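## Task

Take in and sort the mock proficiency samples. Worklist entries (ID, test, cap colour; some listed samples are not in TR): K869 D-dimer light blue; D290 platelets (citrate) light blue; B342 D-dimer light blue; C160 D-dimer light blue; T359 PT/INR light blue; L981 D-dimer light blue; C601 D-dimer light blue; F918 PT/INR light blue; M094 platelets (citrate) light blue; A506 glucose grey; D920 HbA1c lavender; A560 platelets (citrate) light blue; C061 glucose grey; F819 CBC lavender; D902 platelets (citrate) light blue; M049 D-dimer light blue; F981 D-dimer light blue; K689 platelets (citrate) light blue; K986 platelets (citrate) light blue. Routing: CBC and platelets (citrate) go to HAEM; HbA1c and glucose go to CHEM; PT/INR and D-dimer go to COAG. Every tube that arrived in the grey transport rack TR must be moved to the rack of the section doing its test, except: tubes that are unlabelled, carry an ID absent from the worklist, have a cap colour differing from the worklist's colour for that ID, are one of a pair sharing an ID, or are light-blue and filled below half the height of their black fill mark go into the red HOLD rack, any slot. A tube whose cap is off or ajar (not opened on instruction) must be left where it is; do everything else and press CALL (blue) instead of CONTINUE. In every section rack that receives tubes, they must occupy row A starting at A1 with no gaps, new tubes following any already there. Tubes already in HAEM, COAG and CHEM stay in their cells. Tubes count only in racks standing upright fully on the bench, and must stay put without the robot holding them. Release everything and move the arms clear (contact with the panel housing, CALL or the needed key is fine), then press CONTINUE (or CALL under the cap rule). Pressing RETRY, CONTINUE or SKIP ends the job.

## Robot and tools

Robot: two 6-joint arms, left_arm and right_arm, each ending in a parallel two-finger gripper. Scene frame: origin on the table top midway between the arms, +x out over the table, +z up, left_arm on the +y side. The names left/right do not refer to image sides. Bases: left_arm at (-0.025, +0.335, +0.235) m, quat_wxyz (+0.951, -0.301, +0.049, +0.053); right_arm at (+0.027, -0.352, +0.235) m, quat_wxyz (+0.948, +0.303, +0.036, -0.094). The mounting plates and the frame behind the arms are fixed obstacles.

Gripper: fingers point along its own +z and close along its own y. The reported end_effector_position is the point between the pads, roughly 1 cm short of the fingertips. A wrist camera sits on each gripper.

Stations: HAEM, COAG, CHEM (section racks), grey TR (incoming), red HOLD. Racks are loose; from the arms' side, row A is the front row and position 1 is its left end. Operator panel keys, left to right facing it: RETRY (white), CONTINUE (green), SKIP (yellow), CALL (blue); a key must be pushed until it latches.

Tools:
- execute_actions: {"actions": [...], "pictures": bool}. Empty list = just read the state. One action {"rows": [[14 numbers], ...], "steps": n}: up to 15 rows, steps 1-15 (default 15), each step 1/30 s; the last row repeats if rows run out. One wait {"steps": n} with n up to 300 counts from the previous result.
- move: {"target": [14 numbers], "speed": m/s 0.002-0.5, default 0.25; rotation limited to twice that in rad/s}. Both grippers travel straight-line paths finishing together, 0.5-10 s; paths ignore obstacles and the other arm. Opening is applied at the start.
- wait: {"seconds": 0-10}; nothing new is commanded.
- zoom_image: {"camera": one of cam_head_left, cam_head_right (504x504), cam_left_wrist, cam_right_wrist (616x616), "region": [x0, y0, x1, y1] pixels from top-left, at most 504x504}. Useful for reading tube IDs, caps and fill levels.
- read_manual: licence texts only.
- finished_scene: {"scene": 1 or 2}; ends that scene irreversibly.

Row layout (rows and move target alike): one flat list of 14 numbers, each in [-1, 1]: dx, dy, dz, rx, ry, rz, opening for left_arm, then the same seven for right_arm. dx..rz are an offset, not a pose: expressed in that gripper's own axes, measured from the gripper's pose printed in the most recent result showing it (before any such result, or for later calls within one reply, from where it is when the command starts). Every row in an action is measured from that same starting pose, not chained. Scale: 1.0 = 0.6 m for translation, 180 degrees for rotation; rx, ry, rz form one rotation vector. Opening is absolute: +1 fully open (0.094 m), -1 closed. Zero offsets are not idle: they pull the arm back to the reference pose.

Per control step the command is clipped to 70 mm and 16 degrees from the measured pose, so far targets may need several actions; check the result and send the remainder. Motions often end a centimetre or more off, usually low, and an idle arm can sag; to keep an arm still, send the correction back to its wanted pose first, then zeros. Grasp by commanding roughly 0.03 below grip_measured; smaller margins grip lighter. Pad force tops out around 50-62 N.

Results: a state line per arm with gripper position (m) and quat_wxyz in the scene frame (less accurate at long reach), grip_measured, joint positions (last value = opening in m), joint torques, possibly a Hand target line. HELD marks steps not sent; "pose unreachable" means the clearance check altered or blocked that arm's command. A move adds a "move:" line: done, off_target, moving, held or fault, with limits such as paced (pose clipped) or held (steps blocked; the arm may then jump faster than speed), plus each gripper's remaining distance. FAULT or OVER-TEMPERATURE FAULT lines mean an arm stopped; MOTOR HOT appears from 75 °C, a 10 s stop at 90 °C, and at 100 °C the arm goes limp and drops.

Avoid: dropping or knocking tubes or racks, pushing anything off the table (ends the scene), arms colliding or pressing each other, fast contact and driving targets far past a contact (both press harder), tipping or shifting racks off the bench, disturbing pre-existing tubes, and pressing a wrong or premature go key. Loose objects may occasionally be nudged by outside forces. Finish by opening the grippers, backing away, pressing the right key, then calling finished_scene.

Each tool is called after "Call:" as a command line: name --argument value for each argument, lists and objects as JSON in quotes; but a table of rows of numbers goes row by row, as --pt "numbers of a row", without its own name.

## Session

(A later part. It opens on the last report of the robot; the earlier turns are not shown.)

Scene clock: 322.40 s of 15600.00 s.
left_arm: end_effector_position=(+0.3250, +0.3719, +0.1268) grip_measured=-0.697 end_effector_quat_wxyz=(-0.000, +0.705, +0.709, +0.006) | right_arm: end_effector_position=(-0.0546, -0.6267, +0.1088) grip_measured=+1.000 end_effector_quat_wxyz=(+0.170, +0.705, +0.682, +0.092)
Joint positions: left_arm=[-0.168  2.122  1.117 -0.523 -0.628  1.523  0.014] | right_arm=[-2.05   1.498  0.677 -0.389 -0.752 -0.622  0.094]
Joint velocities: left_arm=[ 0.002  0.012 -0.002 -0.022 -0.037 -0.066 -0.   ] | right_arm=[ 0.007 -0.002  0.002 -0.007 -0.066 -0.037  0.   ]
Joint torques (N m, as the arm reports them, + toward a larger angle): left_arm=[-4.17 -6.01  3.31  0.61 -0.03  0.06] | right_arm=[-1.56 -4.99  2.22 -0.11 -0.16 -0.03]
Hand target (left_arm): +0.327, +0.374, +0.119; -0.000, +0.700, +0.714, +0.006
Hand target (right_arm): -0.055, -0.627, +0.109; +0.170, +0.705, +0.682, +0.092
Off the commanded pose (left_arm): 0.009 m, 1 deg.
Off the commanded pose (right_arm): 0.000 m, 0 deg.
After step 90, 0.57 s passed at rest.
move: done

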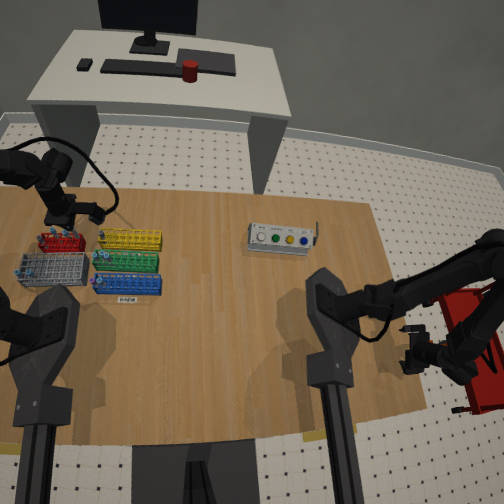

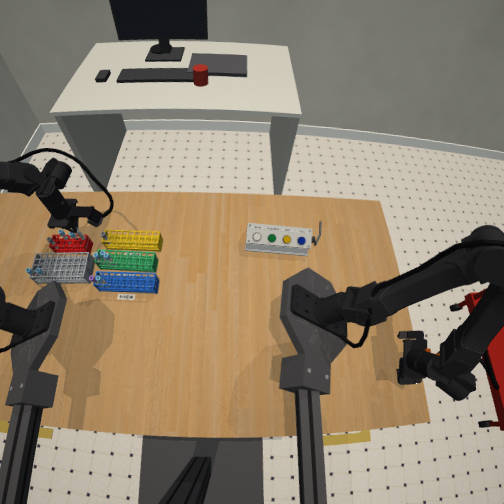

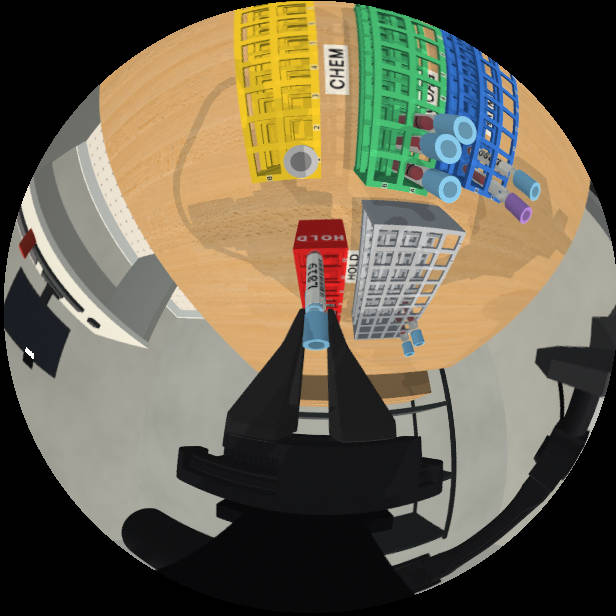

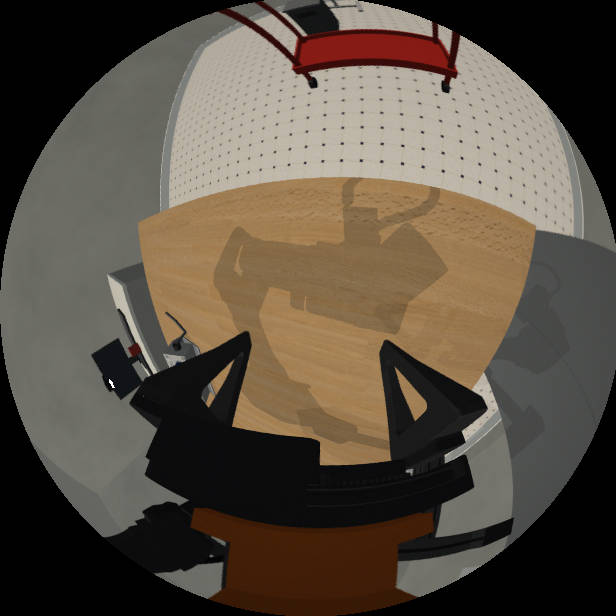

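The tube is resting on the rim; lifting and shifting.

Call:
move --target '[0.004,0.016,-0.035,0,0.012,0,-0.71,0,0,0,0,0,0,1]' --speed 0.05

Call:
move --target '[0,0,0.02,0,0,0,-0.71,0,0,0,0,0,0,1]' --speed 0.04

Call:
zoom_image --camera "cam_left_wrist" --region '[260,210,380,330]'

Scene clock: 328.03 s of 15600.00 s.
left_arm: end_effector_position=(+0.3295, +0.3769, +0.1395) grip_measured=-0.697 end_effector_quat_wxyz=(-0.017, +0.702, +0.712, +0.015) | right_arm: end_effector_position=(-0.0546, -0.6267, +0.1088) grip_measured=+1.000 end_effector_quat_wxyz=(+0.170, +0.705, +0.682, +0.092)
Joint positions: left_arm=[-0.192  2.122  1.169 -0.61  -0.665  1.474  0.014] | right_arm=[-2.05   1.498  0.677 -0.389 -0.752 -0.622  0.094]
Joint velocities: left_arm=[ 0.007  0.002 -0.002  0.037  0.081  0.007 -0.002] | right_arm=[ 0.012 -0.002 -0.002 -0.022 -0.037  0.022  0.   ]
Joint torques (N m, as the arm reports them, + toward a larger angle): left_arm=[-7.33 -7.77  4.83 -0.02 -0.08 -0.04] | right_arm=[-1.47 -5.03  2.41 -0.14 -0.16  0.01]
Hand target (left_arm): +0.335, +0.374, +0.148; -0.013, +0.705, +0.709, +0.019
Hand target (right_arm): -0.055, -0.627, +0.109; +0.170, +0.705, +0.682, +0.092
Off the commanded pose (left_arm): 0.010 m, 1 deg.
Off the commanded pose (right_arm): 0.000 m, 0 deg.
After step 90, 1.67 s passed at rest.
move: done

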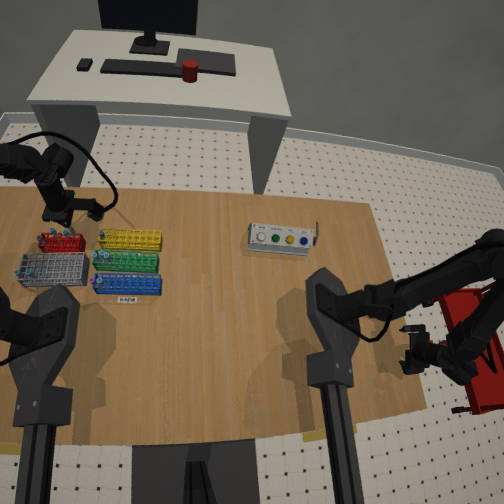

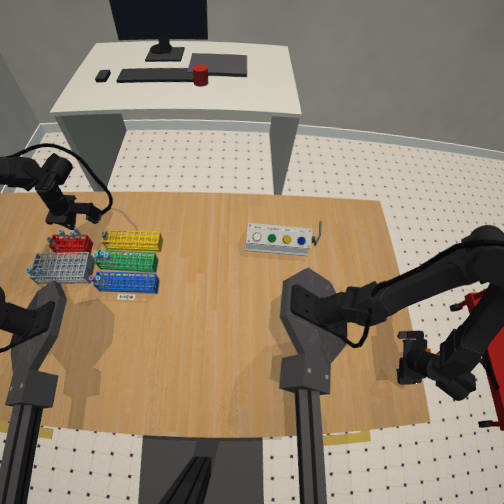

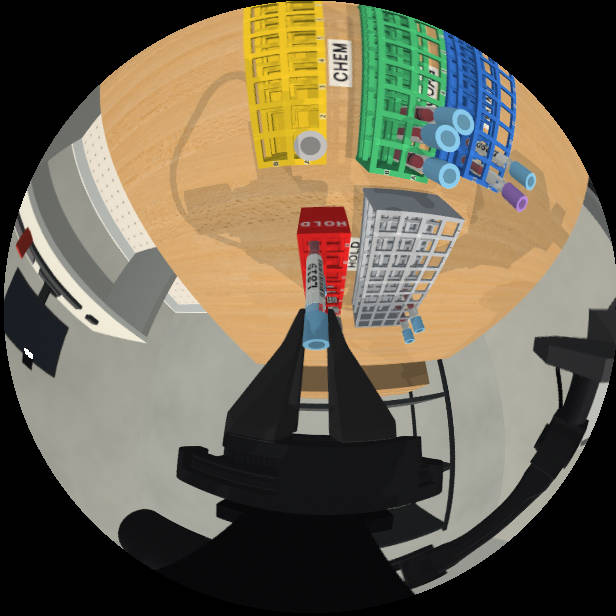

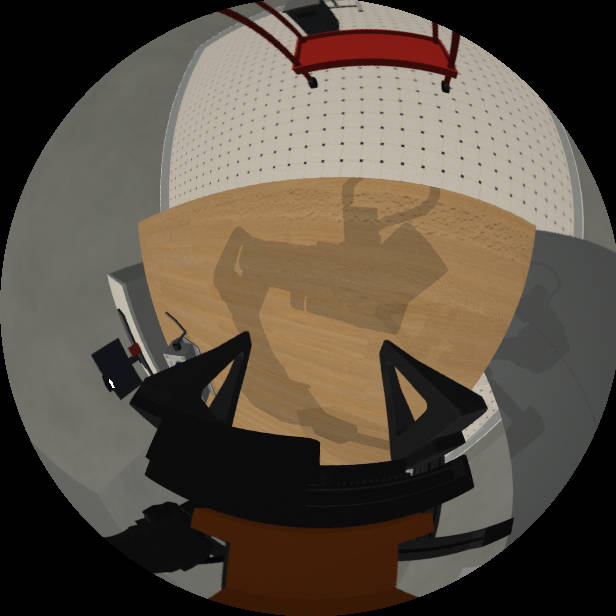

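Scene clock: 328.80 s of 15600.00 s.
left_arm: end_effector_position=(+0.3354, +0.3820, +0.1356) grip_measured=-0.697 end_effector_quat_wxyz=(-0.011, +0.695, +0.718, +0.021) | right_arm: end_effector_position=(-0.0546, -0.6267, +0.1088) grip_measured=+1.000 end_effector_quat_wxyz=(+0.170, +0.705, +0.682, +0.092)
Joint positions: left_arm=[-0.173  2.122  1.169 -0.573 -0.665  1.493  0.014] | right_arm=[-2.05   1.498  0.677 -0.389 -0.752 -0.622  0.094]
Joint velocities: left_arm=[-0.017 -0.022 -0.002 -0.007 -0.022  0.007 -0.001] | right_arm=[-0.017  0.017 -0.012 -0.081  0.022  0.051  0.   ]
Joint torques (N m, as the arm reports them, + toward a larger angle): left_arm=[-5.57 -6.06  2.27  0.35 -0.02  0.03] | right_arm=[-1.55 -5.07  2.39 -0.13 -0.19 -0.03]
Hand target (left_arm): +0.329, +0.378, +0.128; -0.018, +0.702, +0.712, +0.015
Hand target (right_arm): -0.055, -0.627, +0.109; +0.170, +0.705, +0.682, +0.092
Off the commanded pose (left_arm): 0.011 m, 1 deg.
Off the commanded pose (right_arm): 0.000 m, 0 deg.
move: off_target (left_arm)

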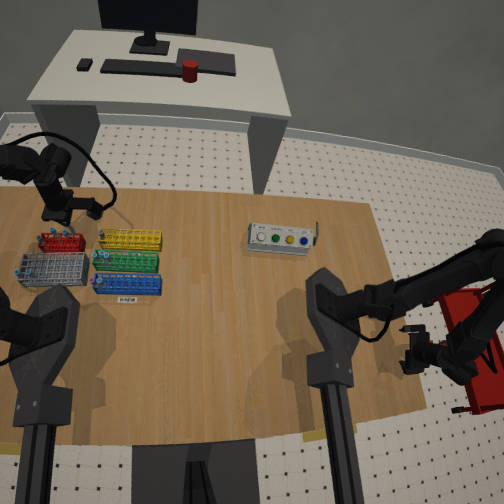

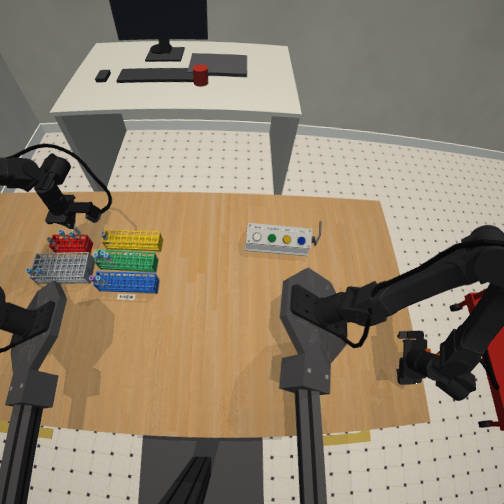

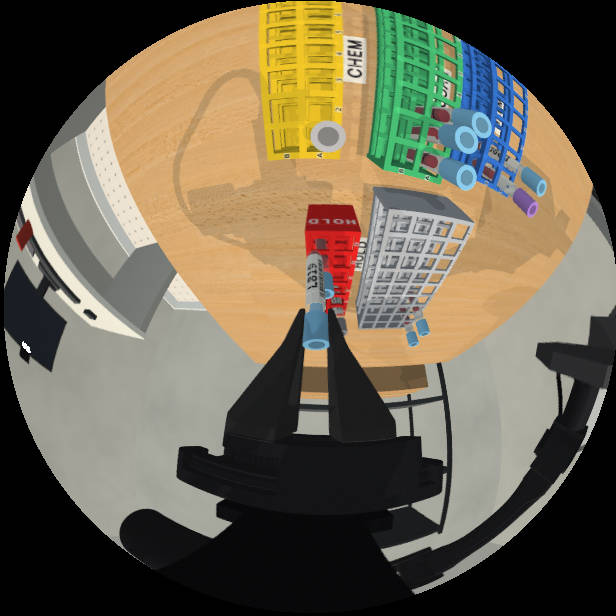

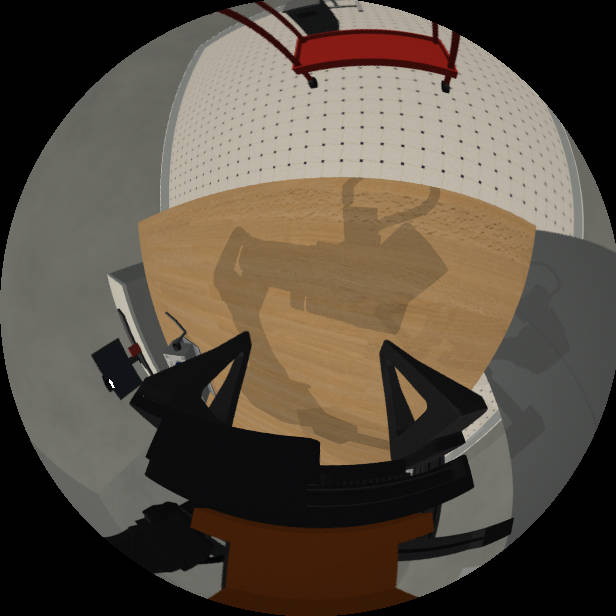

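Region (260, 210, 380, 330) of cam_left_wrist's 616x616 image, scaled by 4.200, with more detail than that image has.

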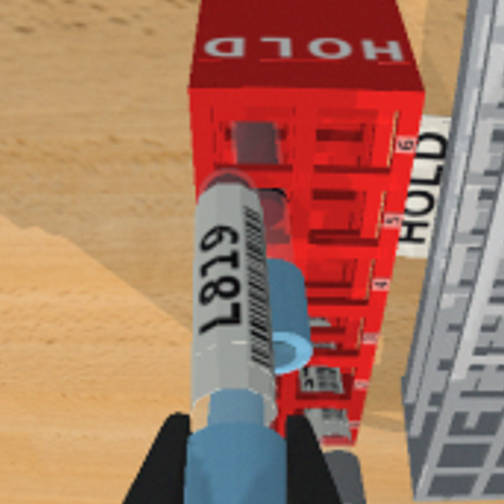

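Call:
move --target '[-0.028,-0.016,0.014,0,0,0,-0.71,0,0,0,0,0,0,1]' --speed 0.04

Call:
zoom_image --camera "cam_left_wrist" --region '[260,210,380,330]'

Scene clock: 332.00 s of 15600.00 s.
left_arm: end_effector_position=(+0.3304, +0.3789, +0.1308) grip_measured=-0.697 end_effector_quat_wxyz=(-0.010, +0.686, +0.727, +0.022) | right_arm: end_effector_position=(-0.0546, -0.6267, +0.1088) grip_measured=+1.000 end_effector_quat_wxyz=(+0.170, +0.705, +0.682, +0.092)
Joint positions: left_arm=[-0.173  2.122  1.136 -0.536 -0.665  1.47   0.014] | right_arm=[-2.05   1.498  0.677 -0.389 -0.752 -0.622  0.094]
Joint velocities: left_arm=[-0.017 -0.007 -0.002  0.007 -0.051  0.095  0.   ] | right_arm=[0.007 0.002 0.007 0.037 0.037 0.022 0.   ]
Joint torques (N m, as the arm reports them, + toward a larger angle): left_arm=[-7.5  -5.58  2.11  0.41 -0.09 -0.05] | right_arm=[-1.55 -5.12  2.3  -0.12 -0.17 -0.01]
Hand target (left_arm): +0.326, +0.366, +0.127; -0.011, +0.695, +0.718, +0.021
Hand target (right_arm): -0.055, -0.627, +0.109; +0.170, +0.705, +0.682, +0.092
Off the commanded pose (left_arm): 0.015 m, 1 deg.
Off the commanded pose (right_arm): 0.000 m, 0 deg.
move: off_target (left_arm)

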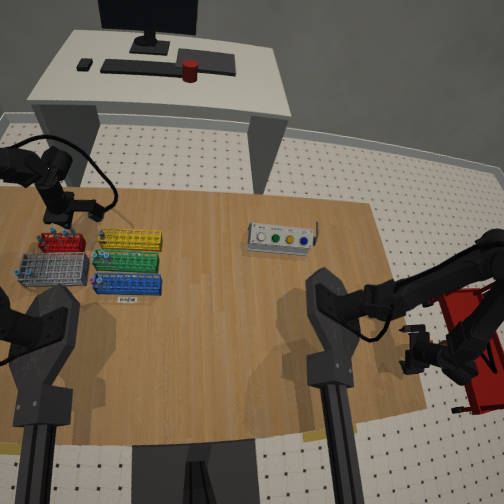

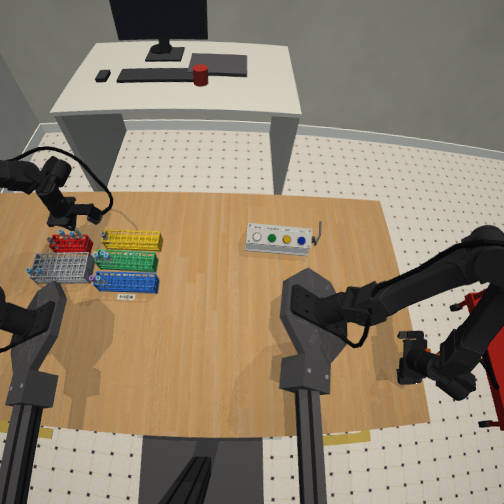

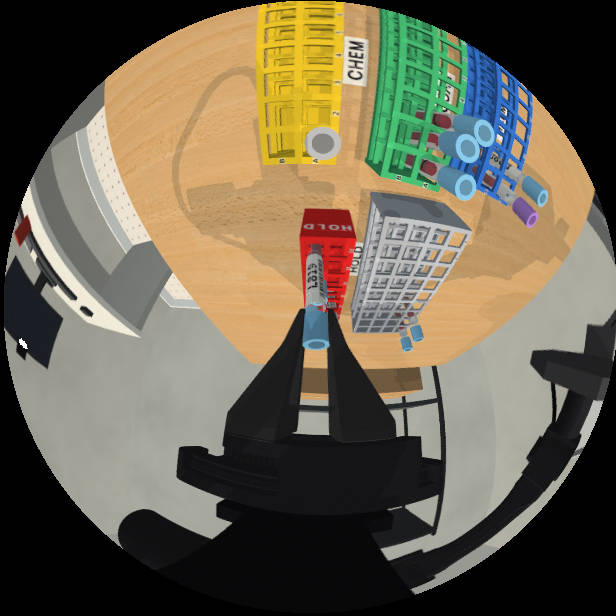

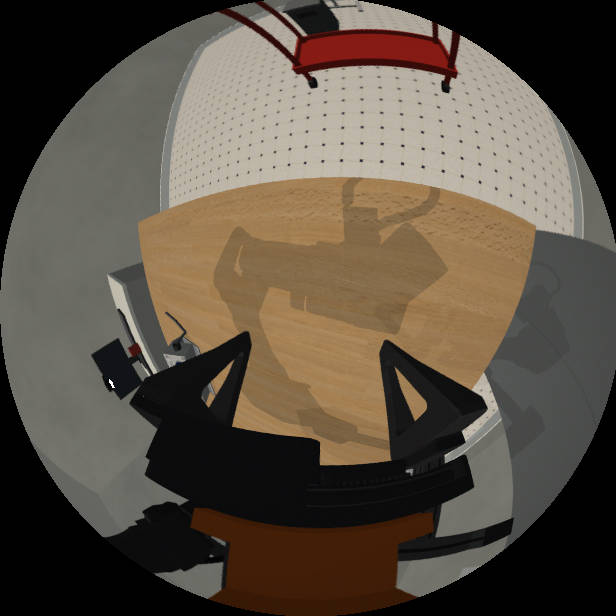

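Region (260, 210, 380, 330) of cam_left_wrist's 616x616 image, scaled by 4.200, with more detail than that image has.

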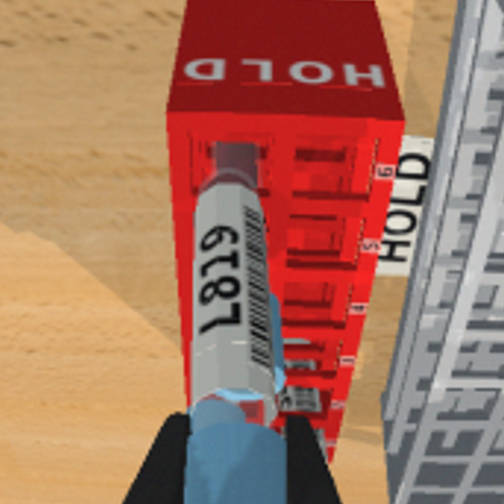

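Call:
move --target '[-0.022,-0.008,0.035,0.004,0,0,-0.71,0,0,0,0,0,0,1]' --speed 0.04

Scene clock: 334.47 s of 15600.00 s.
left_arm: end_effector_position=(+0.3322, +0.3712, +0.1165) grip_measured=-0.697 end_effector_quat_wxyz=(-0.010, +0.683, +0.730, +0.024) | right_arm: end_effector_position=(-0.0546, -0.6267, +0.1088) grip_measured=+1.000 end_effector_quat_wxyz=(+0.170, +0.705, +0.682, +0.092)
Joint positions: left_arm=[-0.168  2.172  1.136 -0.482 -0.668  1.468  0.014] | right_arm=[-2.05   1.498  0.677 -0.389 -0.752 -0.622  0.094]
Joint velocities: left_arm=[-0.002 -0.002 -0.007  0.007  0.007  0.007  0.   ] | right_arm=[ 0.002  0.007 -0.012 -0.007 -0.007 -0.051  0.   ]
Joint torques (N m, as the arm reports them, + toward a larger angle): left_arm=[-5.72 -6.12  1.97  0.46  0.    0.03] | right_arm=[-1.54 -4.95  2.33 -0.13 -0.18 -0.02]
Hand target (left_arm): +0.326, +0.367, +0.109; -0.014, +0.686, +0.728, +0.018
Hand target (right_arm): -0.055, -0.627, +0.109; +0.170, +0.705, +0.682, +0.092
Off the commanded pose (left_arm): 0.010 m, 1 deg.
Off the commanded pose (right_arm): 0.000 m, 0 deg.
move: done

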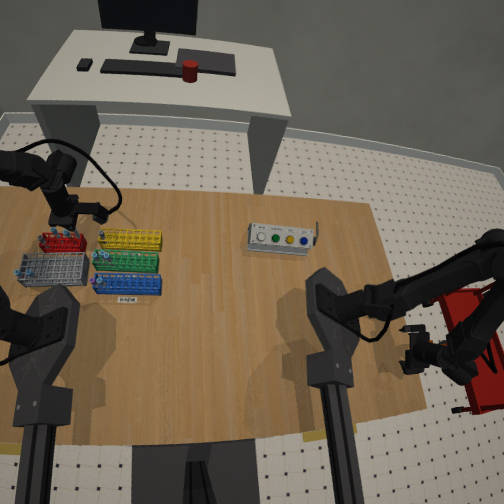

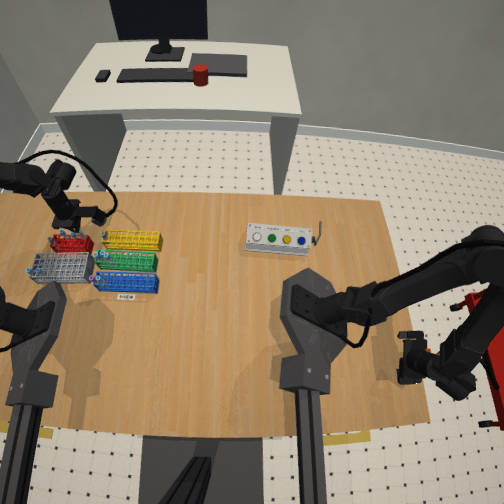

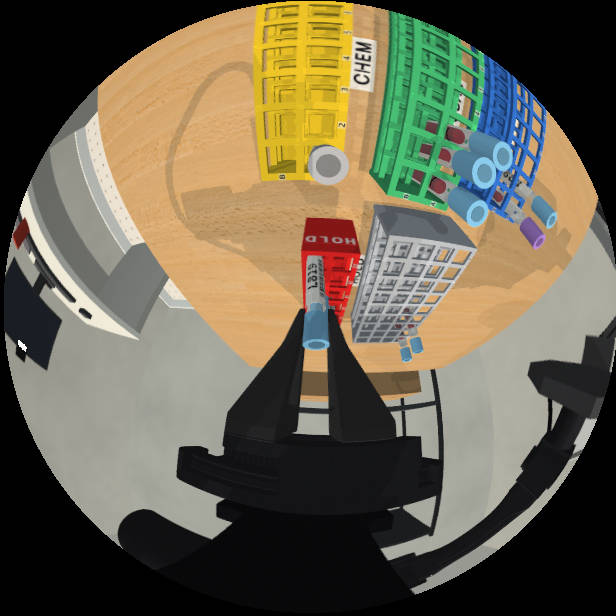

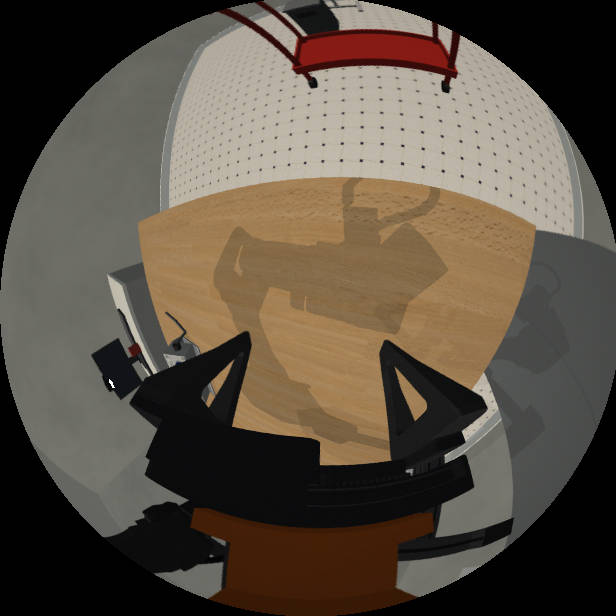

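Call:
move --target '[-0.01,-0.012,0.064,0.007,0,0,-0.71,0,0,0,0,0,0,1]' --speed 0.05

Call:
move --target '[0,0.01,-0.09,0,-0.018,0.025,-0.42,0,0,0,0,0,0,1]' --speed 0.12

Call:
move --target '[0.175,-0.225,-0.01,0,0,-0.99,-0.25,0,0,0,0,0,0,1]' --speed 0.5

Scene clock: 340.77 s of 15600.00 s.
left_arm: end_effector_position=(+0.3343, +0.3721, +0.0851) grip_measured=-0.697 end_effector_quat_wxyz=(-0.013, +0.676, +0.737, +0.024) | right_arm: end_effector_position=(-0.0546, -0.6267, +0.1088) grip_measured=+1.000 end_effector_quat_wxyz=(+0.170, +0.705, +0.682, +0.092)
Joint positions: left_arm=[-0.116  2.25   1.136 -0.369 -0.668  1.512  0.014] | right_arm=[-2.05   1.498  0.677 -0.389 -0.752 -0.622  0.094]
Joint velocities: left_arm=[-0.002 -0.002 -0.007 -0.037 -0.037  0.022 -0.   ] | right_arm=[-0.027  0.002  0.002 -0.022 -0.037 -0.007  0.   ]
Joint torques (N m, as the arm reports them, + toward a larger angle): left_arm=[-6.09 -6.57  1.15  0.44 -0.03  0.05] | right_arm=[-1.57 -5.13  2.26 -0.11 -0.18 -0.02]
Hand target (left_arm): +0.325, +0.367, +0.078; -0.018, +0.683, +0.730, +0.016
Hand target (right_arm): -0.055, -0.627, +0.109; +0.170, +0.705, +0.682, +0.092
Off the commanded pose (left_arm): 0.012 m, 2 deg.
Off the commanded pose (right_arm): 0.000 m, 0 deg.
After step 90, 2.17 s passed at rest.
move: off_target (left_arm)

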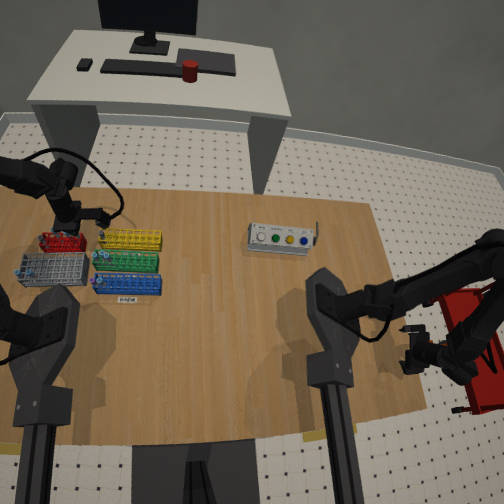

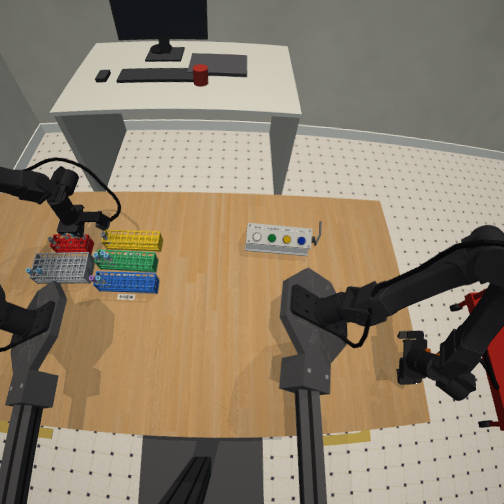

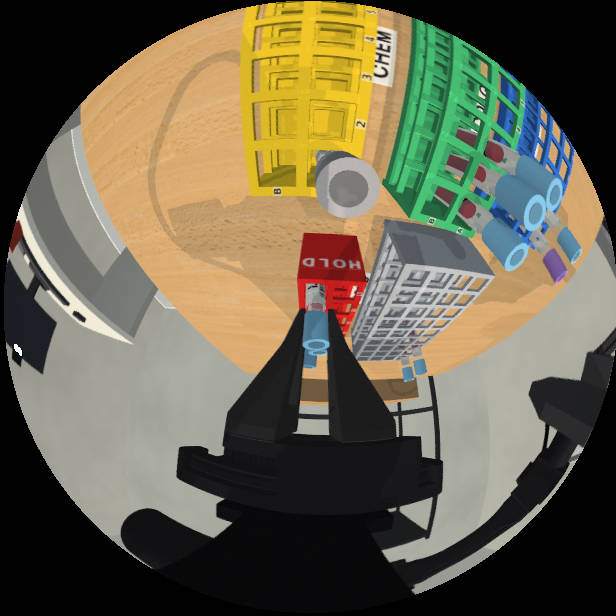

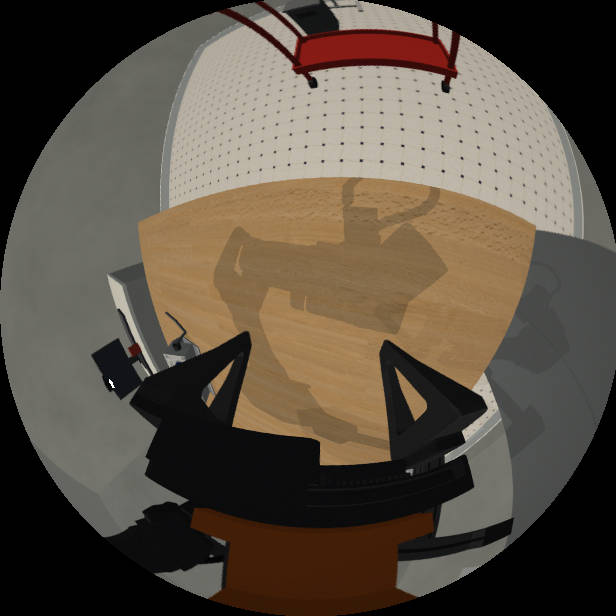

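Scene clock: 341.83 s of 15600.00 s.
left_arm: end_effector_position=(+0.3345, +0.3748, +0.1288) grip_measured=-0.422 end_effector_quat_wxyz=(-0.007, +0.703, +0.711, +0.007) | right_arm: end_effector_position=(-0.0546, -0.6267, +0.1088) grip_measured=+1.000 end_effector_quat_wxyz=(+0.170, +0.705, +0.682, +0.092)
Joint positions: left_arm=[-0.168  2.147  1.177 -0.568 -0.638  1.512  0.027] | right_arm=[-2.05   1.498  0.677 -0.389 -0.752 -0.622  0.094]
Joint velocities: left_arm=[ 0.017  0.007  0.017  0.037 -0.066 -0.007 -0.   ] | right_arm=[ 0.022  0.007  0.017 -0.022 -0.037 -0.007  0.   ]
Joint torques (N m, as the arm reports them, + toward a larger angle): left_arm=[-7.22 -8.71  4.57 -0.02  0.13 -0.06] | right_arm=[-1.52 -5.08  2.36 -0.13 -0.17 -0.03]
Hand target (left_arm): +0.340, +0.370, +0.139; +0.007, +0.704, +0.710, +0.004
Hand target (right_arm): -0.055, -0.627, +0.109; +0.170, +0.705, +0.682, +0.092
Off the commanded pose (left_arm): 0.013 m, 2 deg.
Off the commanded pose (right_arm): 0.000 m, 0 deg.
move: off_target (left_arm)

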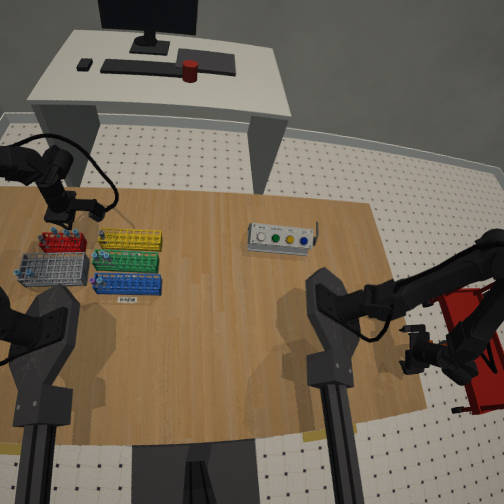

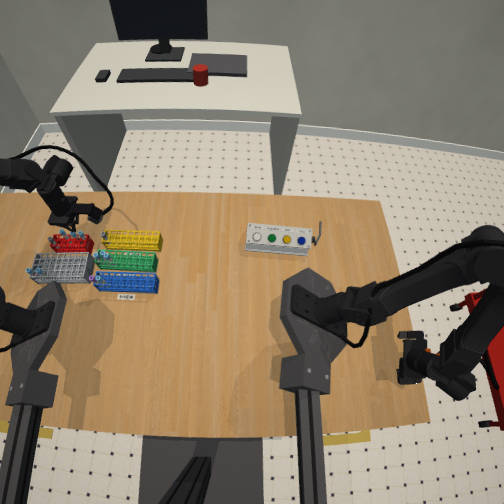

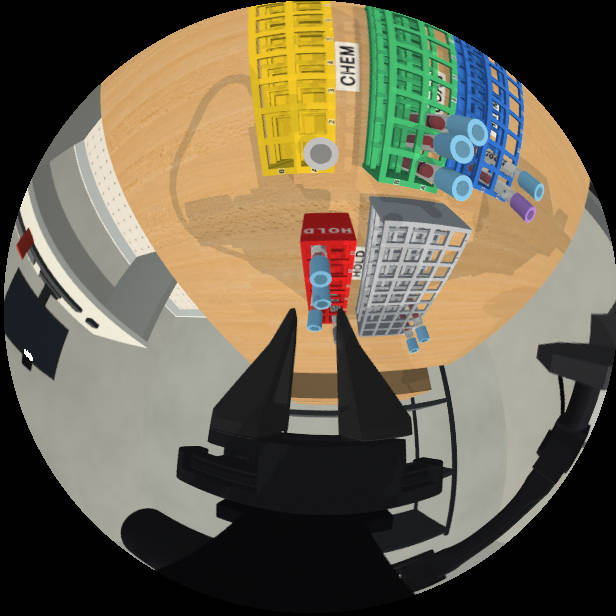

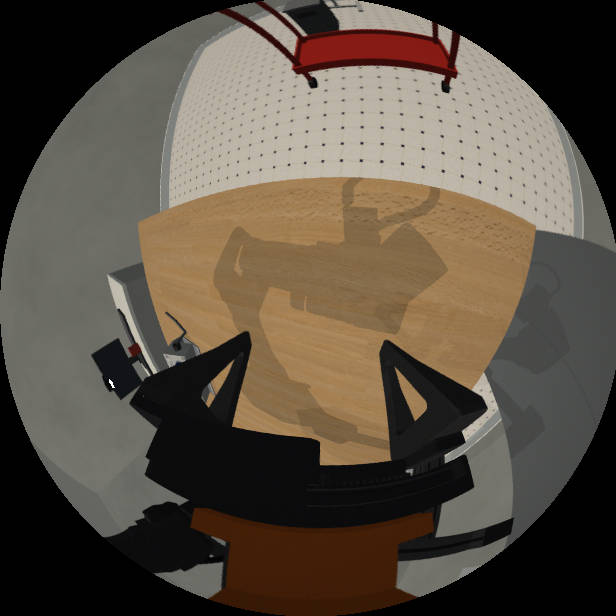

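Scene clock: 345.67 s of 15600.00 s.
left_arm: end_effector_position=(+0.2009, +0.4808, +0.1367) grip_measured=-0.252 end_effector_quat_wxyz=(-0.001, -0.691, +0.722, +0.012) | right_arm: end_effector_position=(-0.0546, -0.6267, +0.1088) grip_measured=+1.000 end_effector_quat_wxyz=(+0.170, +0.705, +0.682, +0.092)
Joint positions: left_arm=[ 0.175  1.541  0.65  -0.428 -0.588 -1.171  0.035] | right_arm=[-2.05   1.498  0.677 -0.389 -0.752 -0.622  0.094]
Joint velocities: left_arm=[-0.002 -0.012  0.007 -0.022 -0.051 -0.051 -0.   ] | right_arm=[ 0.017  0.002  0.002 -0.007 -0.022  0.007  0.   ]
Joint torques (N m, as the arm reports them, + toward a larger angle): left_arm=[-2.63 -6.59  1.8   0.42 -0.08 -0.07] | right_arm=[-1.59 -5.02  2.31 -0.13 -0.18 -0.02]
Hand target (left_arm): +0.200, +0.483, +0.138; -0.006, +0.700, -0.714, -0.009
Hand target (right_arm): -0.055, -0.627, +0.109; +0.170, +0.705, +0.682, +0.092
Off the commanded pose (left_arm): 0.004 m, 2 deg.
Off the commanded pose (right_arm): 0.000 m, 0 deg.
move: done

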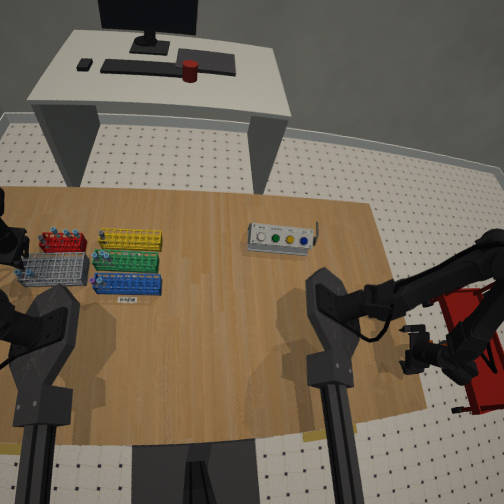

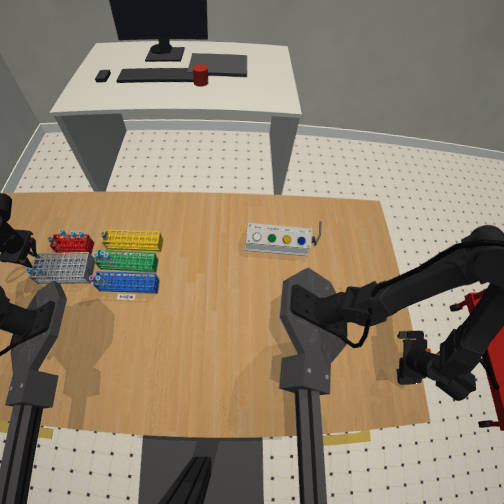

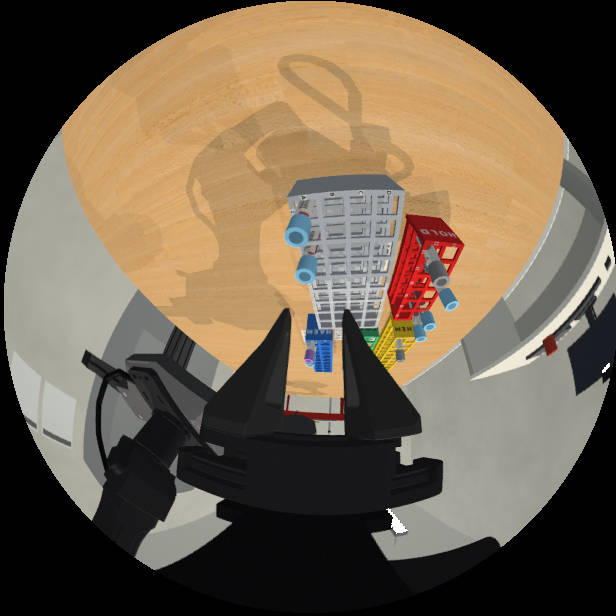

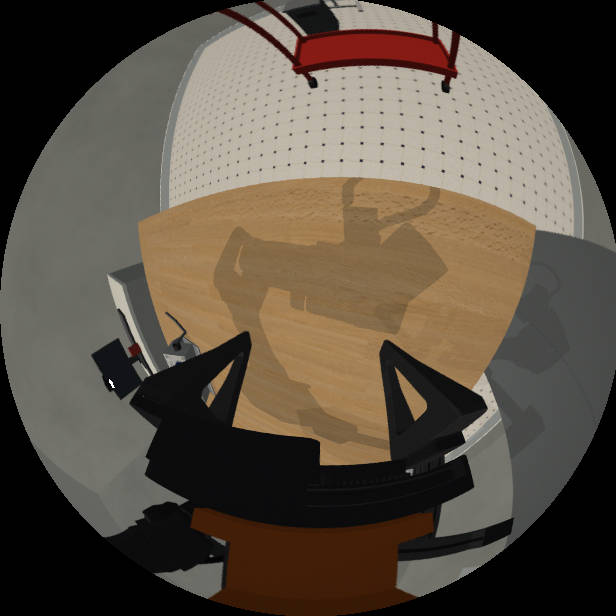

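Call:
move --target '[0.008,0.026,0.106,0,0,-0.34,-0.25,0,0,0,0,0,0,1]' --speed 0.25

Call:
zoom_image --camera "cam_left_wrist" --region '[260,210,460,360]'

Scene clock: 351.57 s of 15600.00 s.
left_arm: end_effector_position=(+0.1930, +0.4846, +0.0789) grip_measured=-0.252 end_effector_quat_wxyz=(-0.016, +0.963, -0.269, -0.001) | right_arm: end_effector_position=(-0.0546, -0.6267, +0.1088) grip_measured=+1.000 end_effector_quat_wxyz=(+0.170, +0.705, +0.682, +0.092)
Joint positions: left_arm=[ 0.328  1.705  0.547 -0.034 -0.542 -2.05   0.035] | right_arm=[-2.05   1.498  0.677 -0.389 -0.752 -0.622  0.094]
Joint velocities: left_arm=[-0.002 -0.002  0.002  0.022 -0.022 -0.037 -0.   ] | right_arm=[-0.002 -0.002 -0.002 -0.066  0.007 -0.022  0.   ]
Joint torques (N m, as the arm reports them, + toward a larger angle): left_arm=[-2.52 -4.04  0.21  0.4  -0.04 -0.05] | right_arm=[-1.64 -4.94  2.36 -0.13 -0.17  0.  ]
Hand target (left_arm): +0.183, +0.478, +0.074; -0.005, +0.963, -0.270, -0.012
Hand target (right_arm): -0.055, -0.627, +0.109; +0.170, +0.705, +0.682, +0.092
Off the commanded pose (left_arm): 0.013 m, 2 deg.
Off the commanded pose (right_arm): 0.000 m, 0 deg.
After step 90, 0.20 s passed at rest.
move: off_target (left_arm)

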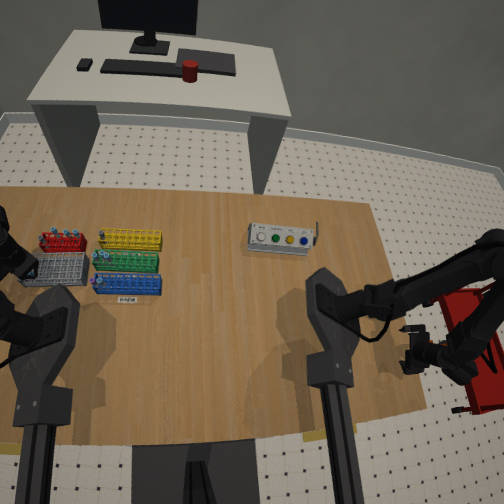

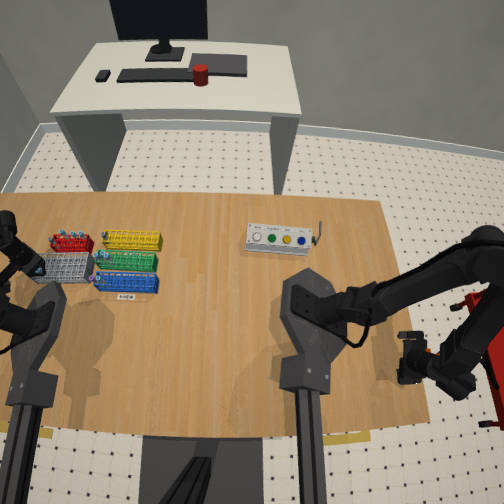

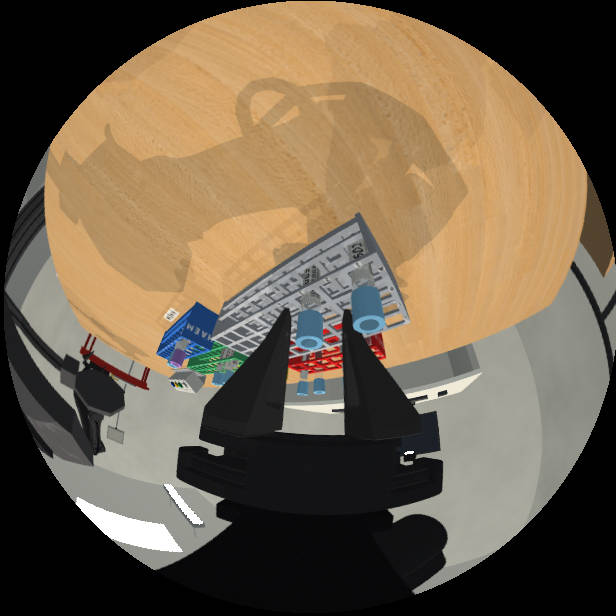

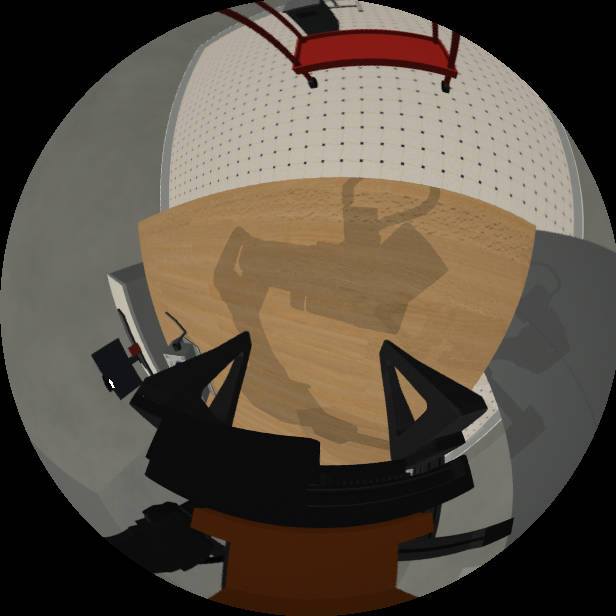

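Region (260, 210, 460, 360) of cam_left_wrist's 616x616 image, scaled by 2.520, with more detail than that image has; it fills the top 378 rows of this view, and the rest is white.

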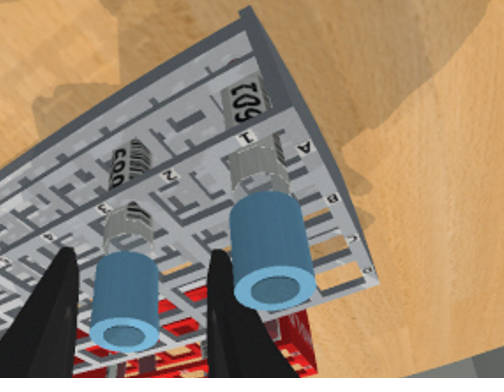

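Call:
execute_actions --actions '[{"rows":[[0,0.008,-0.006,0,0,0,-0.4,0,0,0,0,0,0,1],[0,0.008,-0.006,0,0,0,-0.4,0,0,0,0,0,0,1],[0,0.008,-0.006,0,0,0,-0.5,0,0,0,0,0,0,1],[0,0.008,-0.006,0,0,0,-0.71,0,0,0,0,0,0,1]],"steps":12}]' --pictures false

Call:
move --target '[0.01,-0.005,-0.185,0,0,0.325,-0.71,0,0,0,0,0,0,1]' --speed 0.35

Call:
zoom_image --camera "cam_left_wrist" --region '[280,240,360,320]'

Scene clock: 360.03 s of 15600.00 s.
left_arm: end_effector_position=(+0.1932, +0.4846, +0.0789) grip_measured=-0.696 end_effector_quat_wxyz=(-0.015, +0.964, -0.264, +0.000) | right_arm: end_effector_position=(-0.0546, -0.6267, +0.1088) grip_measured=+1.000 end_effector_quat_wxyz=(+0.170, +0.705, +0.682, +0.092)
Joint positions: left_arm=[ 0.328  1.705  0.547 -0.033 -0.541 -2.06   0.014] | right_arm=[-2.05   1.498  0.677 -0.389 -0.752 -0.622  0.094]
Joint velocities: left_arm=[-0.007  0.002 -0.002  0.037  0.037  0.037 -0.001] | right_arm=[-0.007 -0.012 -0.007  0.066 -0.037  0.037  0.   ]
Joint torques (N m, as the arm reports them, + toward a larger angle): left_arm=[-4.37 -6.48  0.2   0.22 -0.14 -0.1 ] | right_arm=[-1.55 -5.05  2.35 -0.12 -0.2  -0.02]
Hand target (left_arm): +0.190, +0.481, +0.082; -0.015, +0.963, -0.269, -0.001
Hand target (right_arm): -0.055, -0.627, +0.109; +0.170, +0.705, +0.682, +0.092
Off the commanded pose (left_arm): 0.006 m, 1 deg.
Off the commanded pose (right_arm): 0.000 m, 0 deg.
Steps of this call (steps 1 to 90: nothing new was sent; then 5.07 s passed at rest; steps 91 to 102: all 12 steps of this action). Readings (end_effector_position):
91: left_arm (+0.1932, +0.4848, +0.0789) | right_arm (-0.0546, -0.6267, +0.1088)
92: left_arm (+0.1932, +0.4848, +0.0789) | right_arm (-0.0546, -0.6267, +0.1088)
94: left_arm (+0.1932, +0.4848, +0.0789) | right_arm (-0.0546, -0.6267, +0.1088)
98: left_arm (+0.1932, +0.4846, +0.0789) | right_arm (-0.0546, -0.6267, +0.1088)
102: the state above

Scene clock: 362.40 s of 15600.00 s.
left_arm: end_effector_position=(+0.1944, +0.4749, +0.1807) grip_measured=-0.697 end_effector_quat_wxyz=(+0.003, +0.717, -0.697, -0.005) | right_arm: end_effector_position=(-0.0546, -0.6267, +0.1088) grip_measured=+1.000 end_effector_quat_wxyz=(+0.170, +0.705, +0.682, +0.092)
Joint positions: left_arm=[ 0.061  1.406  0.692 -0.677 -0.599 -1.375  0.014] | right_arm=[-2.05   1.498  0.677 -0.389 -0.752 -0.622  0.094]
Joint velocities: left_arm=[-0.007 -0.007 -0.002 -0.037 -0.022  0.007 -0.001] | right_arm=[-0.002 -0.007 -0.012  0.007 -0.022  0.007  0.   ]
Joint torques (N m, as the arm reports them, + toward a larger angle): left_arm=[-4.1  -5.62  4.96  0.01 -0.22  0.02] | right_arm=[-1.57 -5.05  2.32 -0.11 -0.18 -0.01]
Hand target (left_arm): +0.200, +0.481, +0.190; -0.014, +0.713, -0.701, -0.006
Hand target (right_arm): -0.055, -0.627, +0.109; +0.170, +0.705, +0.682, +0.092
Off the commanded pose (left_arm): 0.012 m, 2 deg.
Off the commanded pose (right_arm): 0.000 m, 0 deg.
move: off_target (left_arm)

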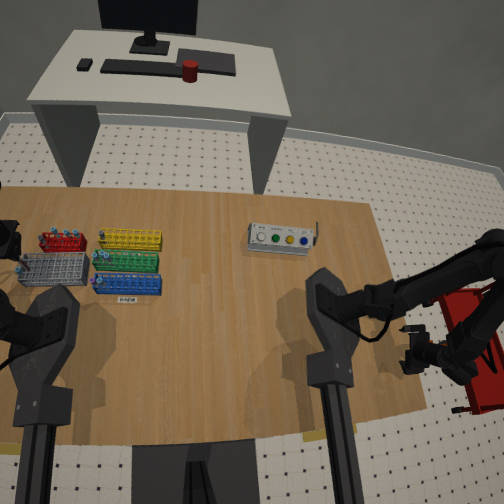

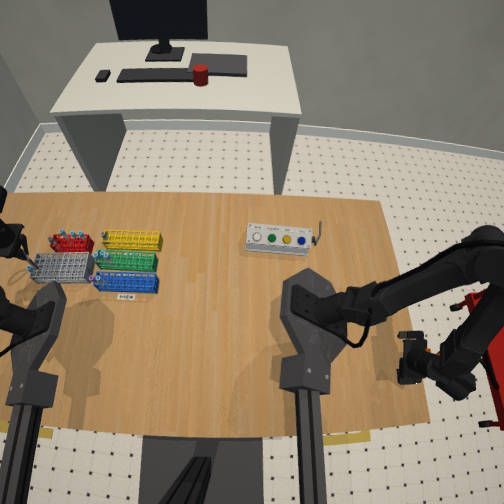

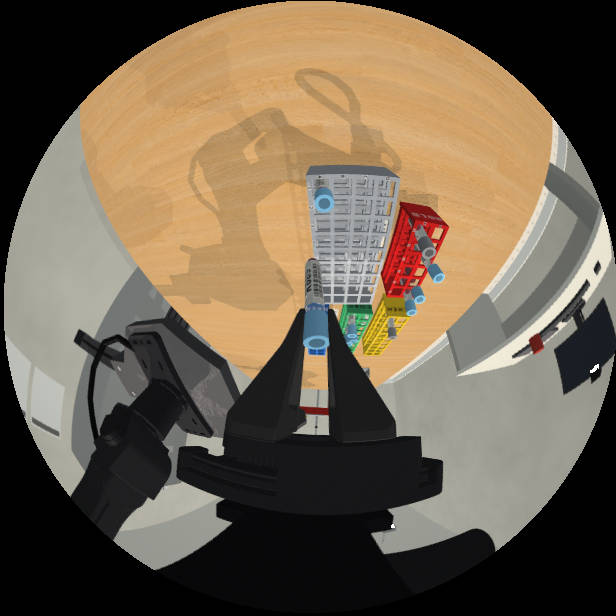

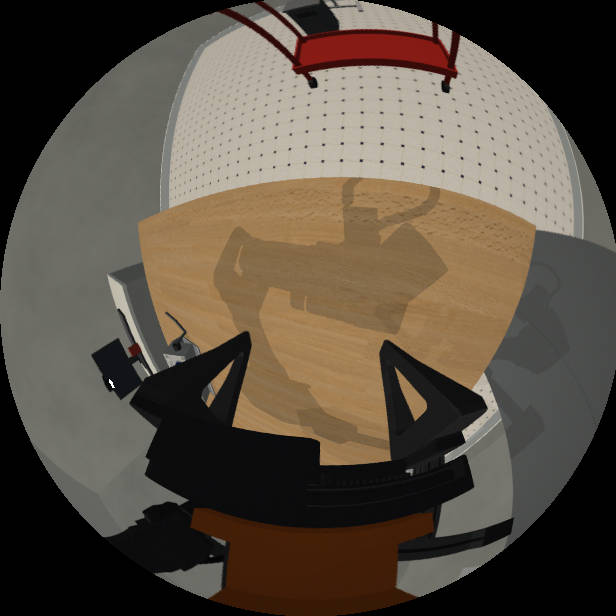

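Region (280, 240, 360, 320) of cam_left_wrist's 616x616 image, scaled by 6.300, with more detail than that image has.

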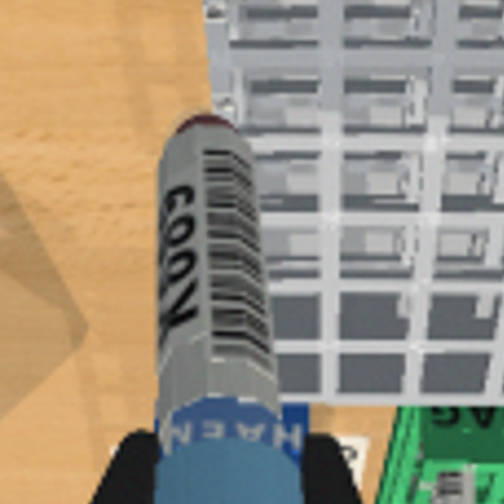

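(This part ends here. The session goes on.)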